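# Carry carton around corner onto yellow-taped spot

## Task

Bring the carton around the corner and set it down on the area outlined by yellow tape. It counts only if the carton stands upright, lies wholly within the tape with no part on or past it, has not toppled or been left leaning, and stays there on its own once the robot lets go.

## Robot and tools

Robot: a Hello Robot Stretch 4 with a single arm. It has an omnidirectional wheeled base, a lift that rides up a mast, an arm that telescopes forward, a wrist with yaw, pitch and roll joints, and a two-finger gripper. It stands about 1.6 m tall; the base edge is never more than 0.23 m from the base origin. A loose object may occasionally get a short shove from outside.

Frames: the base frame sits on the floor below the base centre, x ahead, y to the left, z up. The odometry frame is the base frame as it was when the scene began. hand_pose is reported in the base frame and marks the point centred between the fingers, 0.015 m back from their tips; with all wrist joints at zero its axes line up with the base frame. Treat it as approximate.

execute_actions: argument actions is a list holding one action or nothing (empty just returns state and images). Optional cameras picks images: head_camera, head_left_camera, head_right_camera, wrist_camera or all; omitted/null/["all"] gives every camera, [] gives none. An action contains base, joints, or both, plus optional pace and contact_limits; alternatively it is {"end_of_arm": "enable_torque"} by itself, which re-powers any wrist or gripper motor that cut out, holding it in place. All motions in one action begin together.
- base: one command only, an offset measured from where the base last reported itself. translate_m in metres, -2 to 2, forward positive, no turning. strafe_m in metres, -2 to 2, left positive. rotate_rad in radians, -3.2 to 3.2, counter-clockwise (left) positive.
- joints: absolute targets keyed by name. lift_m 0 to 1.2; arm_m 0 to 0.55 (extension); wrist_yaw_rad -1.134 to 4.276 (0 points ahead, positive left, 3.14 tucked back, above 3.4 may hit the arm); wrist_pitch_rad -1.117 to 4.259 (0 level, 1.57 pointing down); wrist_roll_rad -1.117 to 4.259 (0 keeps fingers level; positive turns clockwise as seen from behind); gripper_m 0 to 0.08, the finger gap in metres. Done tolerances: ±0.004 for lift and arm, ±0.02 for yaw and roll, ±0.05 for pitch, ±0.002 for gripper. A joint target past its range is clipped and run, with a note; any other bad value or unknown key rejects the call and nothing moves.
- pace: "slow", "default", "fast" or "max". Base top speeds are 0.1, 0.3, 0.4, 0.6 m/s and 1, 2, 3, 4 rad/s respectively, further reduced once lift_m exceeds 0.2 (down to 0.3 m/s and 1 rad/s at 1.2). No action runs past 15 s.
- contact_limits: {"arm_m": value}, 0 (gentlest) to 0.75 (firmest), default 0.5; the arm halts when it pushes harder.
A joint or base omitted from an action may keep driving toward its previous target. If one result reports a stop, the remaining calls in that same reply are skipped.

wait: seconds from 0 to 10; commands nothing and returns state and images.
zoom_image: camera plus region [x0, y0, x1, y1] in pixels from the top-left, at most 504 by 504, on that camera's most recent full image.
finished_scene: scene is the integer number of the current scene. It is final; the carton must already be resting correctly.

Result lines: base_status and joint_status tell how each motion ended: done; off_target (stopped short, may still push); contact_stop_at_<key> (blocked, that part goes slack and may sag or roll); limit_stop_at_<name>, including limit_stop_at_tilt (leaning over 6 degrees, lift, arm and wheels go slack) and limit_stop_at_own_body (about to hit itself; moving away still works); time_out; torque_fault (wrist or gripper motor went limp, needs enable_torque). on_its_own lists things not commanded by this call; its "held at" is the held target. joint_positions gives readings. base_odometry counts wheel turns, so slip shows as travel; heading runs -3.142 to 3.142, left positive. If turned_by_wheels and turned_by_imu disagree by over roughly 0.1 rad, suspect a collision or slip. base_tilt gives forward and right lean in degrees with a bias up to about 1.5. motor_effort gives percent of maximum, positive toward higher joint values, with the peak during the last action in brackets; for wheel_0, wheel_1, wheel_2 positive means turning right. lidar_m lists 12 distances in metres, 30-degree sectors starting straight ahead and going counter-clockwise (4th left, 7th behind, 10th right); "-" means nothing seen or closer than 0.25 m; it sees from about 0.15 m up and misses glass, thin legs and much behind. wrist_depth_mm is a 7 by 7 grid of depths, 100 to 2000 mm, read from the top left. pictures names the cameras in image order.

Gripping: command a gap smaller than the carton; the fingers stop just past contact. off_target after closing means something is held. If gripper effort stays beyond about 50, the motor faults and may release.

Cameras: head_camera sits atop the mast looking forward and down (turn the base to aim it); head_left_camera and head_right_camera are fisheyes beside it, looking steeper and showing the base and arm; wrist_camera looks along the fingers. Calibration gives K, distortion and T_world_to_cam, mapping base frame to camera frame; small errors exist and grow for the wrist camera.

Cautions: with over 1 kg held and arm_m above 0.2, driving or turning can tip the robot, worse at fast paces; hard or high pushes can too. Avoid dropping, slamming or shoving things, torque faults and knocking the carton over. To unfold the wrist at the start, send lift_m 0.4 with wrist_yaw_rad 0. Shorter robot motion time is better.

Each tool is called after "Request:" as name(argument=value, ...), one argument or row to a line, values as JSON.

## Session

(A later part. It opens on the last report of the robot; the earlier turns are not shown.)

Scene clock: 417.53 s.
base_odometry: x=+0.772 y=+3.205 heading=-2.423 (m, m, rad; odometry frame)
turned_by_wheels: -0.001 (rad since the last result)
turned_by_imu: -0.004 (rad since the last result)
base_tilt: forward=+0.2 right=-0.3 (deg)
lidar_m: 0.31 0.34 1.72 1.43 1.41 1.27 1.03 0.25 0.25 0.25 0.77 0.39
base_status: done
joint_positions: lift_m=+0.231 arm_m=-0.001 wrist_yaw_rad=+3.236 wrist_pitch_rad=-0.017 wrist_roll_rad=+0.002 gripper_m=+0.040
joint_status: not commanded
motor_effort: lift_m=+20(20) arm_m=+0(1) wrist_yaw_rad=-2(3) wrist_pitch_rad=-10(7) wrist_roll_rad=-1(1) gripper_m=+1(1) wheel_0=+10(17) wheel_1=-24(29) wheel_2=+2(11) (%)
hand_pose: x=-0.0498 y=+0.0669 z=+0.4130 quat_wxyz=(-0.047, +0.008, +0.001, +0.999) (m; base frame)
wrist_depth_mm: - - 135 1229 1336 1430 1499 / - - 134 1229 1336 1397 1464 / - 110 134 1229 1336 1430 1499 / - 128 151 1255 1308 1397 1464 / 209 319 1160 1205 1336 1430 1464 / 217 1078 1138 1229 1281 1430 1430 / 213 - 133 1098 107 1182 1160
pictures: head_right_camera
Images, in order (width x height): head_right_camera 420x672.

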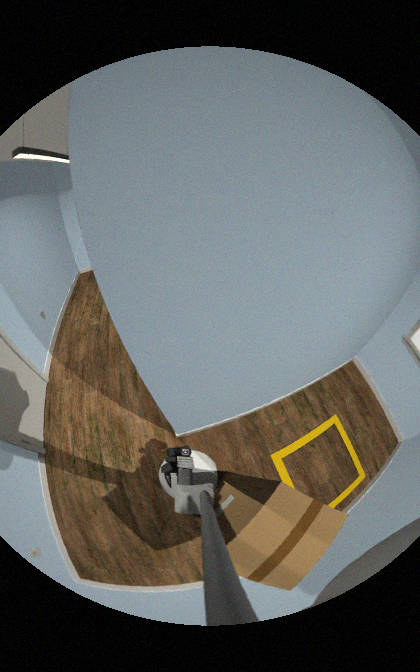

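Request:
zoom_image(
  camera="head_right_camera",
  region=[180, 420, 400, 620],
)

Region (180, 420, 400, 620) of head_right_camera's 420x672 image, scaled by 2.291, with more detail than that image has; it fills the top 458 rows of this view, and the rest is white.

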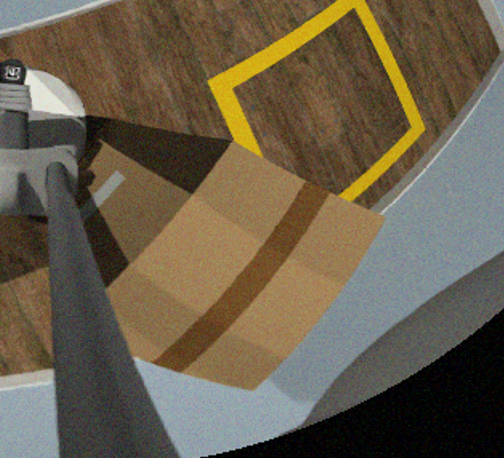

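Request:
execute_actions(
  actions=[
    {"base":{"strafe_m":0.03}},
  ],
  cameras=[],
)

Request:
execute_actions(
  actions=[
    {"base":{"rotate_rad":-0.70}},
  ],
  cameras=[],
)

Request:
execute_actions(
  actions=[
    {"base":{"translate_m":0.05}},
  ],
  cameras=["head_right_camera"],
)

Request:
zoom_image(
  camera="head_right_camera",
  region=[160, 340, 400, 560],
)

Scene clock: 505.03 s.
base_odometry: x=+0.792 y=+3.183 heading=-2.422 (m, m, rad; odometry frame)
turned_by_wheels: +0.000 (rad since the last result)
turned_by_imu: +0.000 (rad since the last result)
base_tilt: forward=+0.4 right=-0.4 (deg)
lidar_m: 0.30 3.19 1.67 1.40 1.39 1.29 1.05 0.25 0.25 0.25 0.77 0.39
base_status: done
joint_positions: lift_m=+0.231 arm_m=-0.001 wrist_yaw_rad=+3.236 wrist_pitch_rad=-0.017 wrist_roll_rad=+0.002 gripper_m=+0.040
joint_status: not commanded
motor_effort: lift_m=+20(20) arm_m=+0(0) wrist_yaw_rad=-2(4) wrist_pitch_rad=-9(9) wrist_roll_rad=-1(1) gripper_m=+0(2) wheel_0=+2(11) wheel_1=-1(22) wheel_2=+2(1) (%)
hand_pose: x=-0.0498 y=+0.0669 z=+0.4130 quat_wxyz=(-0.047, +0.008, +0.001, +0.999) (m; base frame)
wrist_depth_mm: - - 135 1229 1308 1430 1464 / - - 134 1229 1336 1464 1464 / - 110 134 1255 1308 1464 1499 / - 128 150 1255 1308 1397 1464 / 209 1098 1182 1229 1308 1397 1499 / 216 1078 1160 1229 1308 1397 1430 / 211 - 133 1118 107 1182 1138
pictures: none
No camera images: the call's "cameras" was empty. Leave "cameras" out to get every camera's image.

Scene clock: 506.50 s.
base_odometry: x=+0.792 y=+3.183 heading=-3.122 (m, m, rad; odometry frame)
turned_by_wheels: -0.700 (rad since the last result)
turned_by_imu: -0.705 (rad since the last result)
base_tilt: forward=+0.3 right=-0.6 (deg)
lidar_m: 0.46 0.32 0.32 1.95 1.40 1.39 1.46 1.08 0.25 0.25 0.25 1.19
base_status: done
joint_positions: lift_m=+0.231 arm_m=-0.001 wrist_yaw_rad=+3.236 wrist_pitch_rad=-0.017 wrist_roll_rad=+0.002 gripper_m=+0.040
joint_status: not commanded
motor_effort: lift_m=+20(20) arm_m=+0(0) wrist_yaw_rad=-1(5) wrist_pitch_rad=-8(8) wrist_roll_rad=-1(1) gripper_m=+1(1) wheel_0=+1(6) wheel_1=+1(8) wheel_2=+0(6) (%)
hand_pose: x=-0.0498 y=+0.0669 z=+0.4130 quat_wxyz=(-0.047, +0.008, +0.001, +0.999) (m; base frame)
wrist_depth_mm: - - 136 1756 1537 1366 1229 / - - 135 1808 1499 1366 1205 / - 110 134 1708 1537 1336 1205 / - 128 150 1756 1537 1308 1182 / 210 1160 1576 1756 1537 1366 1205 / 217 1229 1464 1618 1464 1308 1205 / 211 - 133 1118 107 1205 1118
pictures: none
No camera images: the call's "cameras" was empty. Leave "cameras" out to get every camera's image.

Scene clock: 507.67 s.
base_odometry: x=+0.742 y=+3.182 heading=-3.122 (m, m, rad; odometry frame)
turned_by_wheels: +0.000 (rad since the last result)
turned_by_imu: +0.000 (rad since the last result)
base_tilt: forward=+0.2 right=-0.4 (deg)
lidar_m: 0.39 0.30 0.29 2.00 1.48 1.43 1.51 1.13 0.25 0.25 0.25 1.11
base_status: done
joint_positions: lift_m=+0.231 arm_m=-0.001 wrist_yaw_rad=+3.236 wrist_pitch_rad=-0.017 wrist_roll_rad=+0.002 gripper_m=+0.040
joint_status: not commanded
motor_effort: lift_m=+20(20) arm_m=+0(0) wrist_yaw_rad=-2(4) wrist_pitch_rad=-8(10) wrist_roll_rad=-1(1) gripper_m=+1(1) wheel_0=+0(6) wheel_1=+1(5) wheel_2=+0(8) (%)
hand_pose: x=-0.0498 y=+0.0669 z=+0.4130 quat_wxyz=(-0.047, +0.008, +0.001, +0.999) (m; base frame)
wrist_depth_mm: - - 136 1863 1576 1397 1255 / - - 135 1921 1576 1397 1205 / - 110 134 1708 1537 1366 1281 / - 128 151 1756 1576 1366 1229 / 209 1229 1661 1921 1537 1336 1229 / 216 1255 1537 1708 1464 1366 1182 / 211 - 133 1098 107 1182 1160
pictures: head_right_camera
Images, in order (width x height): head_right_camera 420x672.

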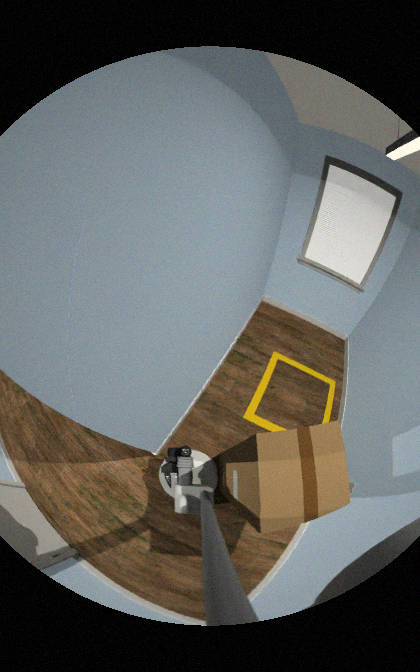

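Region (160, 340, 400, 560) of head_right_camera's 420x672 image, scaled by 2.100, with more detail than that image has; it fills the top 462 rows of this view, and the rest is white.

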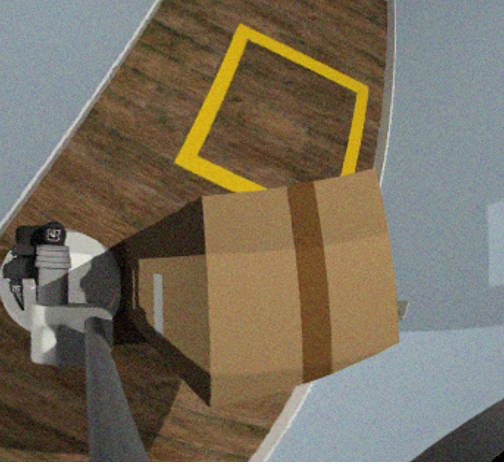

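Request:
execute_actions(
  actions=[
    {"base":{"rotate_rad":0.2}},
  ],
  cameras=[],
)

Request:
execute_actions(
  actions=[
    {"base":{"strafe_m":-0.13},"pace":"slow"},
  ],
  cameras=["head_right_camera"],
)

Request:
zoom_image(
  camera="head_right_camera",
  region=[160, 340, 400, 560],
)

Scene clock: 521.60 s.
base_odometry: x=+0.742 y=+3.182 heading=-2.922 (m, m, rad; odometry frame)
turned_by_wheels: +0.200 (rad since the last result)
turned_by_imu: +0.200 (rad since the last result)
base_tilt: forward=+0.3 right=-0.4 (deg)
lidar_m: 0.35 0.29 0.29 1.68 1.42 1.43 1.29 1.08 0.25 0.25 0.25 0.68
base_status: done
joint_positions: lift_m=+0.231 arm_m=-0.001 wrist_yaw_rad=+3.236 wrist_pitch_rad=-0.017 wrist_roll_rad=+0.002 gripper_m=+0.040
joint_status: not commanded
motor_effort: lift_m=+20(20) arm_m=+1(0) wrist_yaw_rad=-2(3) wrist_pitch_rad=-8(9) wrist_roll_rad=-1(1) gripper_m=+0(1) wheel_0=-1(7) wheel_1=+0(7) wheel_2=+1(5) (%)
hand_pose: x=-0.0498 y=+0.0669 z=+0.4130 quat_wxyz=(-0.047, +0.008, +0.001, +0.999) (m; base frame)
wrist_depth_mm: - - 136 1756 1708 1464 1255 / - - 134 1756 1708 1430 1229 / - 110 134 1708 1661 1430 1229 / - 128 151 1618 1618 1397 1229 / 208 1138 1397 1708 1661 1430 1229 / 217 1160 1336 1576 1576 1397 1205 / 211 - 133 1098 107 1160 1138
pictures: none
No camera images: the call's "cameras" was empty. Leave "cameras" out to get every camera's image.

Scene clock: 524.03 s.
base_odometry: x=+0.714 y=+3.308 heading=-2.923 (m, m, rad; odometry frame)
turned_by_wheels: -0.001 (rad since the last result)
turned_by_imu: -0.005 (rad since the last result)
base_tilt: forward=+0.2 right=-0.5 (deg)
lidar_m: 0.48 0.37 0.38 1.80 1.53 1.50 1.18 0.99 0.25 0.25 0.25 0.83
base_status: done
joint_positions: lift_m=+0.231 arm_m=-0.001 wrist_yaw_rad=+3.236 wrist_pitch_rad=-0.017 wrist_roll_rad=+0.002 gripper_m=+0.040
joint_status: not commanded
motor_effort: lift_m=+20(20) arm_m=+0(0) wrist_yaw_rad=-3(1) wrist_pitch_rad=-9(9) wrist_roll_rad=-1(1) gripper_m=+1(1) wheel_0=+13(18) wheel_1=-22(29) wheel_2=-3(1) (%)
hand_pose: x=-0.0498 y=+0.0669 z=+0.4130 quat_wxyz=(-0.047, +0.008, +0.001, +0.999) (m; base frame)
wrist_depth_mm: - - 135 1537 1808 1537 1308 / - - 135 1618 1863 1499 1308 / - 110 134 1576 1863 1499 1308 / - 128 151 1576 1808 1499 1308 / 209 1060 1281 1576 1863 1537 1308 / 217 1078 1255 1464 1708 1464 1281 / 211 - 133 1138 107 1182 1138
pictures: head_right_camera
Images, in order (width x height): head_right_camera 420x672.

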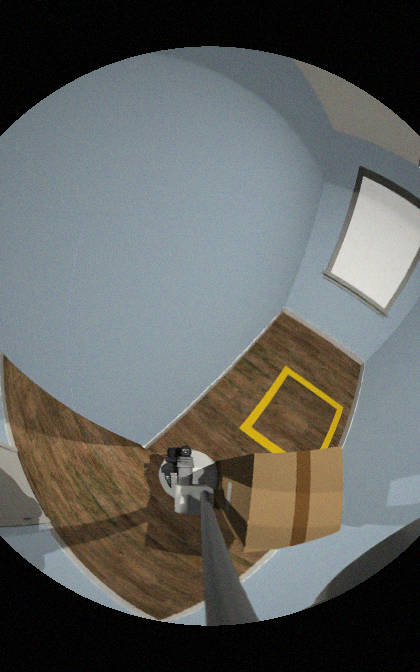

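Region (160, 340, 400, 560) of head_right_camera's 420x672 image, scaled by 2.100, with more detail than that image has; it fills the top 462 rows of this view, and the rest is white.

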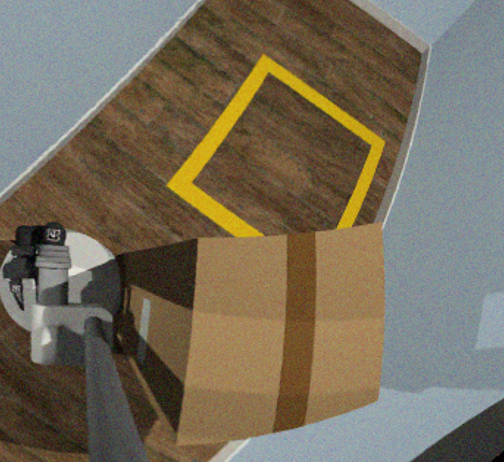

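Request:
execute_actions(
  actions=[
    {"base":{"strafe_m":0.02}},
  ],
  cameras=[],
)

Request:
execute_actions(
  actions=[
    {"base":{"rotate_rad":0.23}},
  ],
  cameras=[],
)

Request:
execute_actions(
  actions=[
    {"base":{"translate_m":-0.13}},
  ],
  cameras=[],
)

Request:
execute_actions(
  actions=[
    {"base":{"strafe_m":-0.2},"pace":"slow"},
  ],
  cameras=["head_right_camera"],
)

Request:
zoom_image(
  camera="head_right_camera",
  region=[160, 340, 400, 560],
)

Scene clock: 597.57 s.
base_odometry: x=+0.718 y=+3.288 heading=-2.923 (m, m, rad; odometry frame)
turned_by_wheels: +0.000 (rad since the last result)
turned_by_imu: -0.001 (rad since the last result)
base_tilt: forward=+0.1 right=-0.5 (deg)
lidar_m: 0.45 0.35 0.36 1.80 1.50 1.52 1.20 1.01 0.25 0.25 0.25 0.83
base_status: done
joint_positions: lift_m=+0.231 arm_m=-0.001 wrist_yaw_rad=+3.236 wrist_pitch_rad=-0.017 wrist_roll_rad=+0.002 gripper_m=+0.040
joint_status: not commanded
motor_effort: lift_m=+20(20) arm_m=+0(0) wrist_yaw_rad=-1(3) wrist_pitch_rad=-8(6) wrist_roll_rad=-1(1) gripper_m=+2(1) wheel_0=+2(12) wheel_1=-1(19) wheel_2=-1(1) (%)
hand_pose: x=-0.0498 y=+0.0669 z=+0.4130 quat_wxyz=(-0.047, +0.008, +0.001, +0.999) (m; base frame)
wrist_depth_mm: - - 136 1661 1863 1499 1308 / - - 135 1618 1808 1464 1308 / - 110 134 1618 1756 1499 1308 / - 128 150 1618 1808 1430 1308 / 208 1060 1281 1618 1808 1499 1281 / 216 1098 1255 1576 1661 1464 1281 / 211 - 133 1098 107 1182 1160
pictures: none
No camera images: the call's "cameras" was empty. Leave "cameras" out to get every camera's image.

Scene clock: 598.53 s.
base_odometry: x=+0.718 y=+3.288 heading=-2.693 (m, m, rad; odometry frame)
turned_by_wheels: +0.230 (rad since the last result)
turned_by_imu: +0.231 (rad since the last result)
base_tilt: forward=+0.3 right=-0.4 (deg)
lidar_m: 0.37 0.36 0.40 1.60 1.49 1.55 1.09 0.25 0.25 0.25 2.09 0.60
base_status: done
joint_positions: lift_m=+0.231 arm_m=-0.001 wrist_yaw_rad=+3.236 wrist_pitch_rad=-0.017 wrist_roll_rad=+0.002 gripper_m=+0.040
joint_status: not commanded
motor_effort: lift_m=+20(20) arm_m=+1(0) wrist_yaw_rad=-4(3) wrist_pitch_rad=-7(9) wrist_roll_rad=-1(1) gripper_m=+1(1) wheel_0=+0(4) wheel_1=-3(7) wheel_2=+0(8) (%)
hand_pose: x=-0.0498 y=+0.0669 z=+0.4130 quat_wxyz=(-0.047, +0.008, +0.001, +0.999) (m; base frame)
wrist_depth_mm: - - 136 1336 1618 1618 1336 / - - 135 1336 1618 1661 1366 / - 110 134 1397 1576 1708 1366 / - 128 151 1308 1576 1618 1366 / 210 1008 1160 1336 1576 1618 1366 / 216 1060 1138 1281 1499 1576 1336 / 211 - 133 1098 107 1182 1160
pictures: none
No camera images: the call's "cameras" was empty. Leave "cameras" out to get every camera's image.

Scene clock: 600.27 s.
base_odometry: x=+0.835 y=+3.344 heading=-2.693 (m, m, rad; odometry frame)
turned_by_wheels: +0.000 (rad since the last result)
turned_by_imu: -0.003 (rad since the last result)
base_tilt: forward=+0.3 right=-0.3 (deg)
lidar_m: 0.49 0.44 2.26 1.49 1.42 1.41 0.95 0.89 0.25 0.25 0.25 0.73
base_status: done
joint_positions: lift_m=+0.231 arm_m=-0.001 wrist_yaw_rad=+3.236 wrist_pitch_rad=-0.017 wrist_roll_rad=+0.002 gripper_m=+0.040
joint_status: not commanded
motor_effort: lift_m=+20(20) arm_m=+1(0) wrist_yaw_rad=-4(2) wrist_pitch_rad=-9(9) wrist_roll_rad=-1(1) gripper_m=+1(1) wheel_0=+9(10) wheel_1=-17(24) wheel_2=+14(31) (%)
hand_pose: x=-0.0498 y=+0.0669 z=+0.4130 quat_wxyz=(-0.047, +0.008, +0.001, +0.999) (m; base frame)
wrist_depth_mm: - - 135 1229 1499 1576 1308 / - - 135 1205 1430 1537 1281 / - 110 134 1229 1397 1537 1308 / - 128 150 1229 1397 1537 1281 / 209 946 1060 1205 1397 1537 1281 / 217 946 1060 1182 1397 1537 1308 / 212 - 133 1098 107 1182 1138
pictures: none
No camera images: the call's "cameras" was empty. Leave "cameras" out to get every camera's image.

Scene clock: 603.40 s.
base_odometry: x=+0.749 y=+3.523 heading=-2.693 (m, m, rad; odometry frame)
turned_by_wheels: +0.000 (rad since the last result)
turned_by_imu: -0.003 (rad since the last result)
base_tilt: forward=+0.2 right=-0.3 (deg)
lidar_m: 0.62 0.57 0.60 1.69 1.58 1.26 0.84 0.79 0.25 0.25 0.25 0.91
base_status: done
joint_positions: lift_m=+0.231 arm_m=-0.001 wrist_yaw_rad=+3.236 wrist_pitch_rad=-0.017 wrist_roll_rad=+0.002 gripper_m=+0.040
joint_status: not commanded
motor_effort: lift_m=+20(20) arm_m=+0(0) wrist_yaw_rad=-3(2) wrist_pitch_rad=-8(8) wrist_roll_rad=-1(1) gripper_m=+1(1) wheel_0=+18(20) wheel_1=-20(27) wheel_2=-3(13) (%)
hand_pose: x=-0.0498 y=+0.0669 z=+0.4130 quat_wxyz=(-0.047, +0.008, +0.001, +0.999) (m; base frame)
wrist_depth_mm: - - 135 1098 1308 1576 1499 / - - 135 1098 1281 1576 1464 / - 110 134 1118 1255 1537 1430 / - 128 151 1118 1281 1499 1430 / 211 831 960 1078 1255 1499 1430 / 217 842 946 1078 1281 1464 1397 / 213 - 133 1025 107 1138 1160
pictures: head_right_camera
Images, in order (width x height): head_right_camera 420x672.

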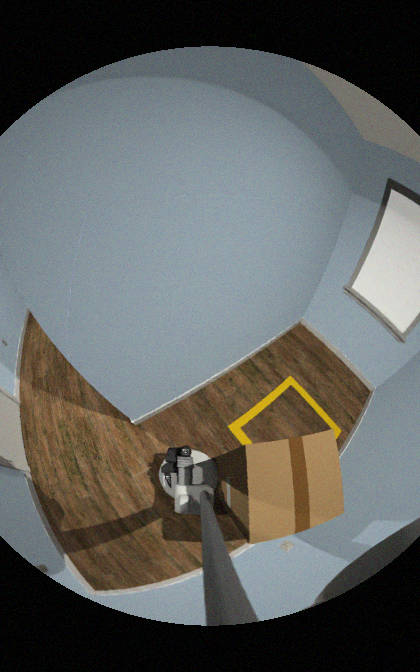

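Region (160, 340, 400, 560) of head_right_camera's 420x672 image, scaled by 2.100, with more detail than that image has; it fills the top 462 rows of this view, and the rest is white.

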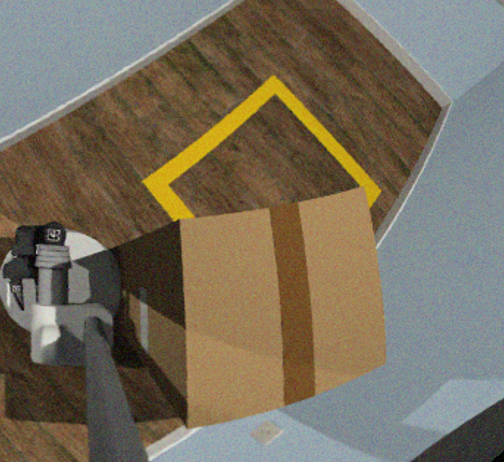

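Request:
execute_actions(
  actions=[
    {"base":{"strafe_m":0.02}},
  ],
  cameras=[],
)

Request:
execute_actions(
  actions=[
    {"base":{"rotate_rad":0.33}},
  ],
  cameras=[],
)

Request:
execute_actions(
  actions=[
    {"base":{"translate_m":-0.13},"pace":"slow"},
  ],
  cameras=[],
)

Request:
execute_actions(
  actions=[
    {"base":{"strafe_m":-0.17},"pace":"slow"},
  ],
  cameras=["head_right_camera"],
)

Request:
zoom_image(
  camera="head_right_camera",
  region=[160, 340, 400, 560],
)

Scene clock: 640.27 s.
base_odometry: x=+0.758 y=+3.505 heading=-2.693 (m, m, rad; odometry frame)
turned_by_wheels: +0.000 (rad since the last result)
turned_by_imu: -0.001 (rad since the last result)
base_tilt: forward=+0.3 right=-0.3 (deg)
lidar_m: 0.61 0.56 0.59 1.65 1.56 1.26 0.86 0.78 0.25 0.25 0.25 0.90
base_status: done
joint_positions: lift_m=+0.231 arm_m=-0.001 wrist_yaw_rad=+3.236 wrist_pitch_rad=-0.017 wrist_roll_rad=+0.002 gripper_m=+0.040
joint_status: not commanded
motor_effort: lift_m=+20(20) arm_m=+0(1) wrist_yaw_rad=-1(3) wrist_pitch_rad=-8(10) wrist_roll_rad=-1(1) gripper_m=+1(2) wheel_0=+1(15) wheel_1=+0(18) wheel_2=+0(1) (%)
hand_pose: x=-0.0498 y=+0.0669 z=+0.4130 quat_wxyz=(-0.047, +0.008, +0.001, +0.999) (m; base frame)
wrist_depth_mm: - - 135 1118 1308 1576 1464 / - - 134 1118 1281 1537 1464 / - 110 134 1118 1336 1618 1397 / - 128 150 1118 1308 1499 1464 / 209 842 976 1138 1281 1537 1397 / 217 854 960 1078 1308 1499 1397 / 211 - 133 1025 107 1182 1160
pictures: none
No camera images: the call's "cameras" was empty. Leave "cameras" out to get every camera's image.

Scene clock: 641.37 s.
base_odometry: x=+0.758 y=+3.505 heading=-2.364 (m, m, rad; odometry frame)
turned_by_wheels: +0.329 (rad since the last result)
turned_by_imu: +0.331 (rad since the last result)
base_tilt: forward=+0.2 right=-0.4 (deg)
lidar_m: 0.57 0.57 1.82 1.57 1.58 0.95 0.79 0.25 0.25 0.25 0.27 0.69
base_status: done
joint_positions: lift_m=+0.231 arm_m=-0.001 wrist_yaw_rad=+3.236 wrist_pitch_rad=-0.017 wrist_roll_rad=+0.002 gripper_m=+0.040
joint_status: not commanded
motor_effort: lift_m=+20(20) arm_m=+0(1) wrist_yaw_rad=-3(3) wrist_pitch_rad=-10(8) wrist_roll_rad=-1(1) gripper_m=+0(1) wheel_0=-2(4) wheel_1=-2(8) wheel_2=-2(6) (%)
hand_pose: x=-0.0498 y=+0.0669 z=+0.4130 quat_wxyz=(-0.047, +0.008, +0.001, +0.999) (m; base frame)
wrist_depth_mm: - - 135 960 1042 1078 1160 / - - 134 960 1008 1078 1138 / - 110 134 976 1025 1060 1138 / - 128 151 946 1008 1060 1118 / 209 854 904 946 1008 1042 1138 / 217 866 891 960 991 1060 1138 / 212 - 133 946 107 1060 1078
pictures: none
No camera images: the call's "cameras" was empty. Leave "cameras" out to get every camera's image.

Scene clock: 643.97 s.
base_odometry: x=+0.850 y=+3.596 heading=-2.364 (m, m, rad; odometry frame)
turned_by_wheels: +0.000 (rad since the last result)
turned_by_imu: -0.002 (rad since the last result)
base_tilt: forward=+0.2 right=-0.3 (deg)
lidar_m: 0.70 0.69 1.78 1.54 1.42 0.77 0.68 0.67 0.25 0.25 0.25 0.81
base_status: done
joint_positions: lift_m=+0.231 arm_m=-0.001 wrist_yaw_rad=+3.236 wrist_pitch_rad=-0.017 wrist_roll_rad=+0.002 gripper_m=+0.040
joint_status: not commanded
motor_effort: lift_m=+20(20) arm_m=+0(0) wrist_yaw_rad=-4(3) wrist_pitch_rad=-8(8) wrist_roll_rad=-1(1) gripper_m=+1(0) wheel_0=+7(10) wheel_1=-18(26) wheel_2=+13(25) (%)
hand_pose: x=-0.0498 y=+0.0669 z=+0.4130 quat_wxyz=(-0.047, +0.008, +0.001, +0.999) (m; base frame)
wrist_depth_mm: - - 136 842 878 946 991 / - - 134 842 866 946 1008 / - 110 134 842 891 931 976 / - 128 150 831 878 931 960 / 209 741 778 820 891 946 991 / 216 750 768 820 891 931 976 / 212 - 133 831 107 931 976
pictures: none
No camera images: the call's "cameras" was empty. Leave "cameras" out to get every camera's image.

Scene clock: 646.80 s.
base_odometry: x=+0.732 y=+3.716 heading=-2.364 (m, m, rad; odometry frame)
turned_by_wheels: +0.000 (rad since the last result)
turned_by_imu: -0.002 (rad since the last result)
base_tilt: forward=+0.2 right=-0.4 (deg)
lidar_m: 0.74 0.73 1.98 1.70 1.32 0.74 0.61 0.60 0.25 0.25 0.25 0.88
base_status: done
joint_positions: lift_m=+0.231 arm_m=-0.001 wrist_yaw_rad=+3.236 wrist_pitch_rad=-0.017 wrist_roll_rad=+0.002 gripper_m=+0.040
joint_status: not commanded
motor_effort: lift_m=+20(20) arm_m=+1(0) wrist_yaw_rad=-5(2) wrist_pitch_rad=-8(9) wrist_roll_rad=-1(1) gripper_m=+2(1) wheel_0=+18(22) wheel_1=-17(26) wheel_2=-6(13) (%)
hand_pose: x=-0.0498 y=+0.0669 z=+0.4130 quat_wxyz=(-0.047, +0.008, +0.001, +0.999) (m; base frame)
wrist_depth_mm: - - 136 778 831 904 946 / - - 135 798 831 878 946 / - 110 135 798 831 878 931 / - 129 151 788 842 891 946 / 210 707 741 798 820 878 931 / 216 699 741 768 831 878 917 / 211 - 133 768 107 891 904
pictures: head_right_camera
Images, in order (width x height): head_right_camera 420x672.

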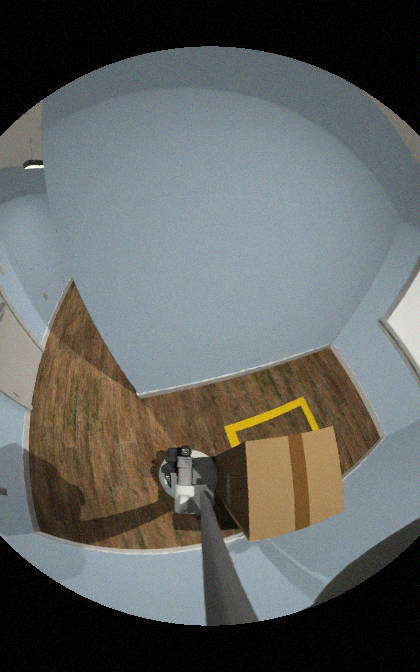

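Region (160, 340, 400, 560) of head_right_camera's 420x672 image, scaled by 2.100, with more detail than that image has; it fills the top 462 rows of this view, and the rest is white.

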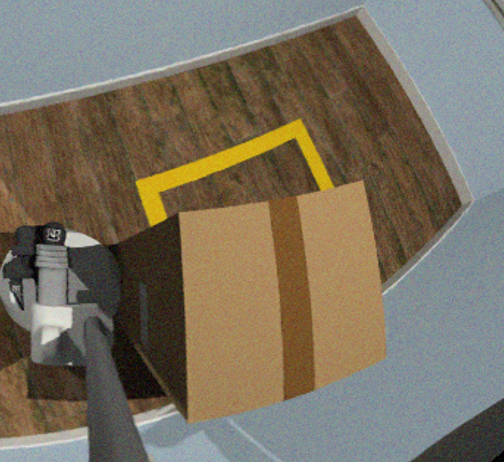

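Request:
execute_actions(
  actions=[
    {"base":{"strafe_m":0.02}},
  ],
  cameras=[],
)

Request:
execute_actions(
  actions=[
    {"base":{"rotate_rad":0.29}},
  ],
  cameras=[],
)

Request:
execute_actions(
  actions=[
    {"base":{"translate_m":-0.115},"pace":"slow"},
  ],
  cameras=[],
)

Request:
execute_actions(
  actions=[
    {"base":{"strafe_m":-0.2},"pace":"slow"},
  ],
  cameras=["head_right_camera"],
)

Request:
zoom_image(
  camera="head_right_camera",
  region=[160, 340, 400, 560],
)

Scene clock: 671.93 s.
base_odometry: x=+0.746 y=+3.702 heading=-2.364 (m, m, rad; odometry frame)
turned_by_wheels: +0.000 (rad since the last result)
turned_by_imu: -0.001 (rad since the last result)
base_tilt: forward=+0.3 right=-0.4 (deg)
lidar_m: 0.73 0.74 1.96 1.67 1.34 0.74 0.62 0.63 0.25 0.25 0.25 0.89
base_status: done
joint_positions: lift_m=+0.231 arm_m=-0.001 wrist_yaw_rad=+3.236 wrist_pitch_rad=-0.017 wrist_roll_rad=+0.002 gripper_m=+0.040
joint_status: not commanded
motor_effort: lift_m=+20(20) arm_m=+1(0) wrist_yaw_rad=-2(2) wrist_pitch_rad=-8(10) wrist_roll_rad=-1(1) gripper_m=+0(1) wheel_0=+1(16) wheel_1=-1(15) wheel_2=-1(5) (%)
hand_pose: x=-0.0498 y=+0.0669 z=+0.4130 quat_wxyz=(-0.047, +0.008, +0.001, +0.999) (m; base frame)
wrist_depth_mm: - - 136 798 854 891 946 / - - 134 798 842 878 960 / - 110 134 788 842 878 946 / - 128 151 788 831 891 931 / 209 707 741 798 820 878 931 / 216 707 750 778 831 878 931 / 212 - 132 778 107 904 917
pictures: none
No camera images: the call's "cameras" was empty. Leave "cameras" out to get every camera's image.

Scene clock: 672.97 s.
base_odometry: x=+0.746 y=+3.702 heading=-2.075 (m, m, rad; odometry frame)
turned_by_wheels: +0.290 (rad since the last result)
turned_by_imu: +0.291 (rad since the last result)
base_tilt: forward=+0.3 right=-0.4 (deg)
lidar_m: 0.71 0.76 1.75 1.67 0.88 0.65 0.62 0.25 0.25 0.25 0.25 0.77
base_status: done
joint_positions: lift_m=+0.231 arm_m=-0.001 wrist_yaw_rad=+3.236 wrist_pitch_rad=-0.017 wrist_roll_rad=+0.002 gripper_m=+0.040
joint_status: not commanded
motor_effort: lift_m=+20(20) arm_m=+0(0) wrist_yaw_rad=-4(4) wrist_pitch_rad=-7(9) wrist_roll_rad=-1(1) gripper_m=+0(1) wheel_0=-2(7) wheel_1=-1(6) wheel_2=-1(7) (%)
hand_pose: x=-0.0498 y=+0.0669 z=+0.4130 quat_wxyz=(-0.047, +0.008, +0.001, +0.999) (m; base frame)
wrist_depth_mm: - - 136 768 750 732 723 / - - 135 768 750 741 723 / - 110 134 750 750 741 715 / - 128 151 741 732 732 723 / 210 768 768 741 741 732 715 / 218 768 768 750 723 723 715 / 211 - 133 741 107 732 715
pictures: none
No camera images: the call's "cameras" was empty. Leave "cameras" out to get every camera's image.

Scene clock: 675.40 s.
base_odometry: x=+0.802 y=+3.802 heading=-2.074 (m, m, rad; odometry frame)
turned_by_wheels: +0.000 (rad since the last result)
turned_by_imu: -0.002 (rad since the last result)
base_tilt: forward=+0.3 right=-0.4 (deg)
lidar_m: 0.85 0.89 1.76 1.66 0.75 0.53 0.50 0.53 0.25 0.25 0.25 0.87
base_status: done
joint_positions: lift_m=+0.231 arm_m=-0.001 wrist_yaw_rad=+3.236 wrist_pitch_rad=-0.017 wrist_roll_rad=+0.002 gripper_m=+0.040
joint_status: not commanded
motor_effort: lift_m=+20(20) arm_m=+1(0) wrist_yaw_rad=+1(2) wrist_pitch_rad=-9(7) wrist_roll_rad=-1(1) gripper_m=+1(2) wheel_0=+8(7) wheel_1=-17(24) wheel_2=+13(22) (%)
hand_pose: x=-0.0498 y=+0.0669 z=+0.4130 quat_wxyz=(-0.047, +0.008, +0.001, +0.999) (m; base frame)
wrist_depth_mm: - - 136 640 634 634 627 / - - 135 647 640 627 621 / - 110 134 640 634 627 615 / - 128 150 634 627 627 609 / 208 647 647 634 627 609 615 / 216 647 647 634 621 615 603 / 211 - 133 634 107 609 603
pictures: none
No camera images: the call's "cameras" was empty. Leave "cameras" out to get every camera's image.

Scene clock: 678.53 s.
base_odometry: x=+0.627 y=+3.898 heading=-2.075 (m, m, rad; odometry frame)
turned_by_wheels: +0.000 (rad since the last result)
turned_by_imu: -0.002 (rad since the last result)
base_tilt: forward=+0.3 right=-0.6 (deg)
lidar_m: 0.83 0.88 1.96 1.87 0.75 0.52 0.51 0.53 0.25 0.25 0.25 0.89
base_status: done
joint_positions: lift_m=+0.231 arm_m=-0.001 wrist_yaw_rad=+3.236 wrist_pitch_rad=-0.017 wrist_roll_rad=+0.002 gripper_m=+0.040
joint_status: not commanded
motor_effort: lift_m=+20(20) arm_m=+1(0) wrist_yaw_rad=-2(3) wrist_pitch_rad=-8(8) wrist_roll_rad=-1(1) gripper_m=+1(1) wheel_0=+19(22) wheel_1=-17(25) wheel_2=-5(12) (%)
hand_pose: x=-0.0498 y=+0.0669 z=+0.4130 quat_wxyz=(-0.047, +0.008, +0.001, +0.999) (m; base frame)
wrist_depth_mm: - - 135 647 634 634 621 / - - 134 647 640 621 621 / - 110 134 647 640 627 621 / - 128 150 647 634 621 609 / 210 654 654 640 627 615 615 / 217 640 647 634 634 615 609 / 211 - 133 634 107 615 603
pictures: head_right_camera
Images, in order (width x height): head_right_camera 420x672.

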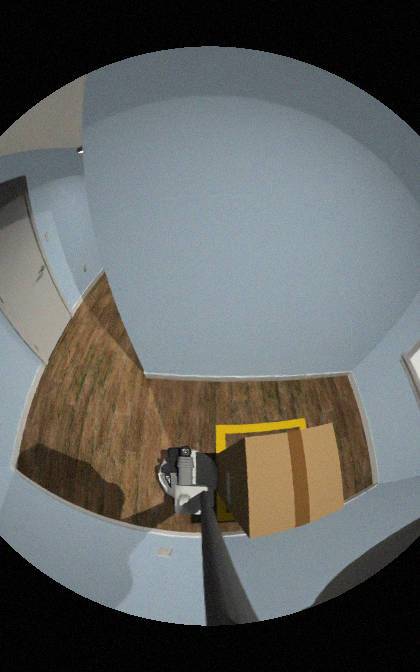

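Region (160, 340, 400, 560) of head_right_camera's 420x672 image, scaled by 2.100, with more detail than that image has; it fills the top 462 rows of this view, and the rest is white.

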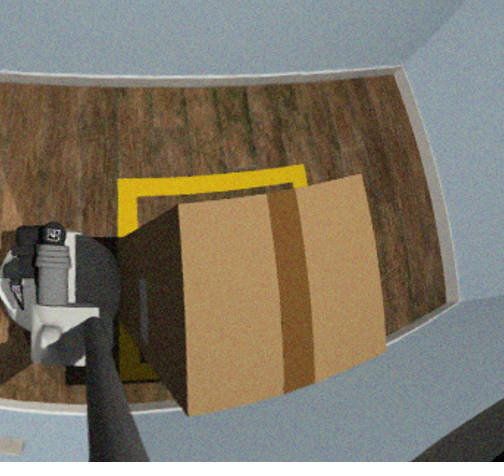

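Request:
execute_actions(
  actions=[
    {"base":{"strafe_m":-0.26},"pace":"slow"},
  ],
  cameras=[],
)

Request:
execute_actions(
  actions=[
    {"base":{"strafe_m":0.35},"pace":"fast"},
  ],
  cameras=["head_right_camera"],
)

Request:
zoom_image(
  camera="head_right_camera",
  region=[160, 340, 400, 560],
)

Scene clock: 695.30 s.
base_odometry: x=+0.401 y=+4.024 heading=-2.075 (m, m, rad; odometry frame)
turned_by_wheels: +0.000 (rad since the last result)
turned_by_imu: +0.000 (rad since the last result)
base_tilt: forward=+0.1 right=-0.4 (deg)
lidar_m: 0.84 0.89 2.20 2.01 0.75 0.55 0.51 0.52 0.25 0.25 0.25 0.90
base_status: done
joint_positions: lift_m=+0.231 arm_m=-0.001 wrist_yaw_rad=+3.236 wrist_pitch_rad=-0.017 wrist_roll_rad=+0.002 gripper_m=+0.040
joint_status: not commanded
motor_effort: lift_m=+20(20) arm_m=+0(0) wrist_yaw_rad=-2(3) wrist_pitch_rad=-8(8) wrist_roll_rad=-1(1) gripper_m=+1(1) wheel_0=+18(25) wheel_1=-18(23) wheel_2=-2(4) (%)
hand_pose: x=-0.0498 y=+0.0669 z=+0.4130 quat_wxyz=(-0.047, +0.008, +0.001, +0.999) (m; base frame)
wrist_depth_mm: - - 135 647 634 627 634 / - - 134 654 640 634 621 / - 110 134 647 627 627 615 / - 128 151 640 634 621 609 / 210 654 647 640 634 615 609 / 217 654 647 640 634 609 615 / 212 - 133 634 107 621 609
pictures: none
No camera images: the call's "cameras" was empty. Leave "cameras" out to get every camera's image.

Scene clock: 697.33 s.
base_odometry: x=+0.707 y=+3.855 heading=-2.075 (m, m, rad; odometry frame)
turned_by_wheels: +0.000 (rad since the last result)
turned_by_imu: +0.000 (rad since the last result)
base_tilt: forward=+0.2 right=-0.5 (deg)
lidar_m: 0.84 0.89 1.86 1.79 0.76 0.55 0.51 0.54 0.72 0.53 0.56 0.88
base_status: done
joint_positions: lift_m=+0.231 arm_m=-0.001 wrist_yaw_rad=+3.236 wrist_pitch_rad=-0.017 wrist_roll_rad=+0.002 gripper_m=+0.040
joint_status: not commanded
motor_effort: lift_m=+20(20) arm_m=+1(0) wrist_yaw_rad=-2(1) wrist_pitch_rad=-9(7) wrist_roll_rad=-1(1) gripper_m=+1(2) wheel_0=+2(18) wheel_1=+0(17) wheel_2=+0(1) (%)
hand_pose: x=-0.0498 y=+0.0669 z=+0.4130 quat_wxyz=(-0.047, +0.008, +0.001, +0.999) (m; base frame)
wrist_depth_mm: - - 136 647 634 627 621 / - - 135 647 634 627 621 / - 110 133 640 634 621 615 / - 128 151 634 634 621 609 / 209 654 661 640 621 615 609 / 216 654 647 627 615 615 609 / 211 - 133 634 107 615 597
pictures: head_right_camera
Images, in order (width x height): head_right_camera 420x672.

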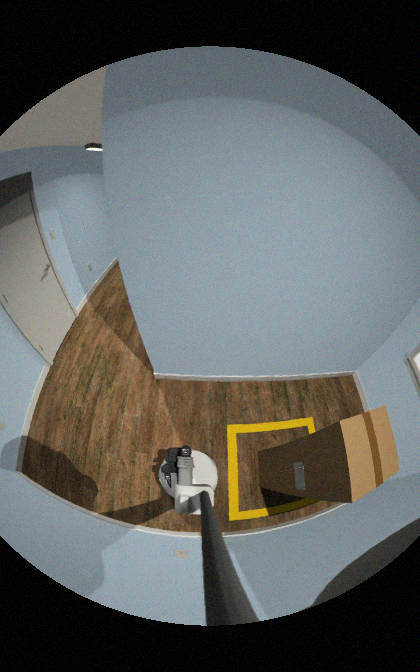

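Region (160, 340, 400, 560) of head_right_camera's 420x672 image, scaled by 2.100, with more detail than that image has; it fills the top 462 rows of this view, and the rest is white.

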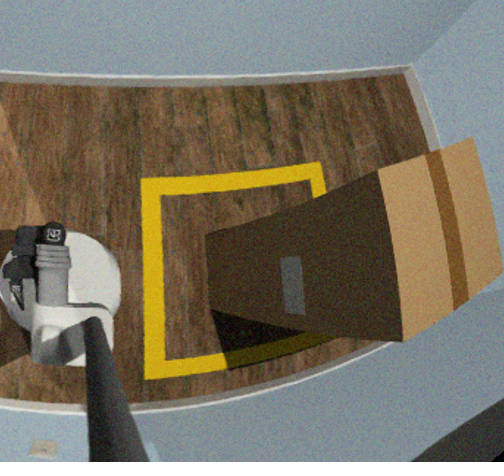

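Request:
finished_scene(
  scene=1,
)

The scene is finished: the task was done.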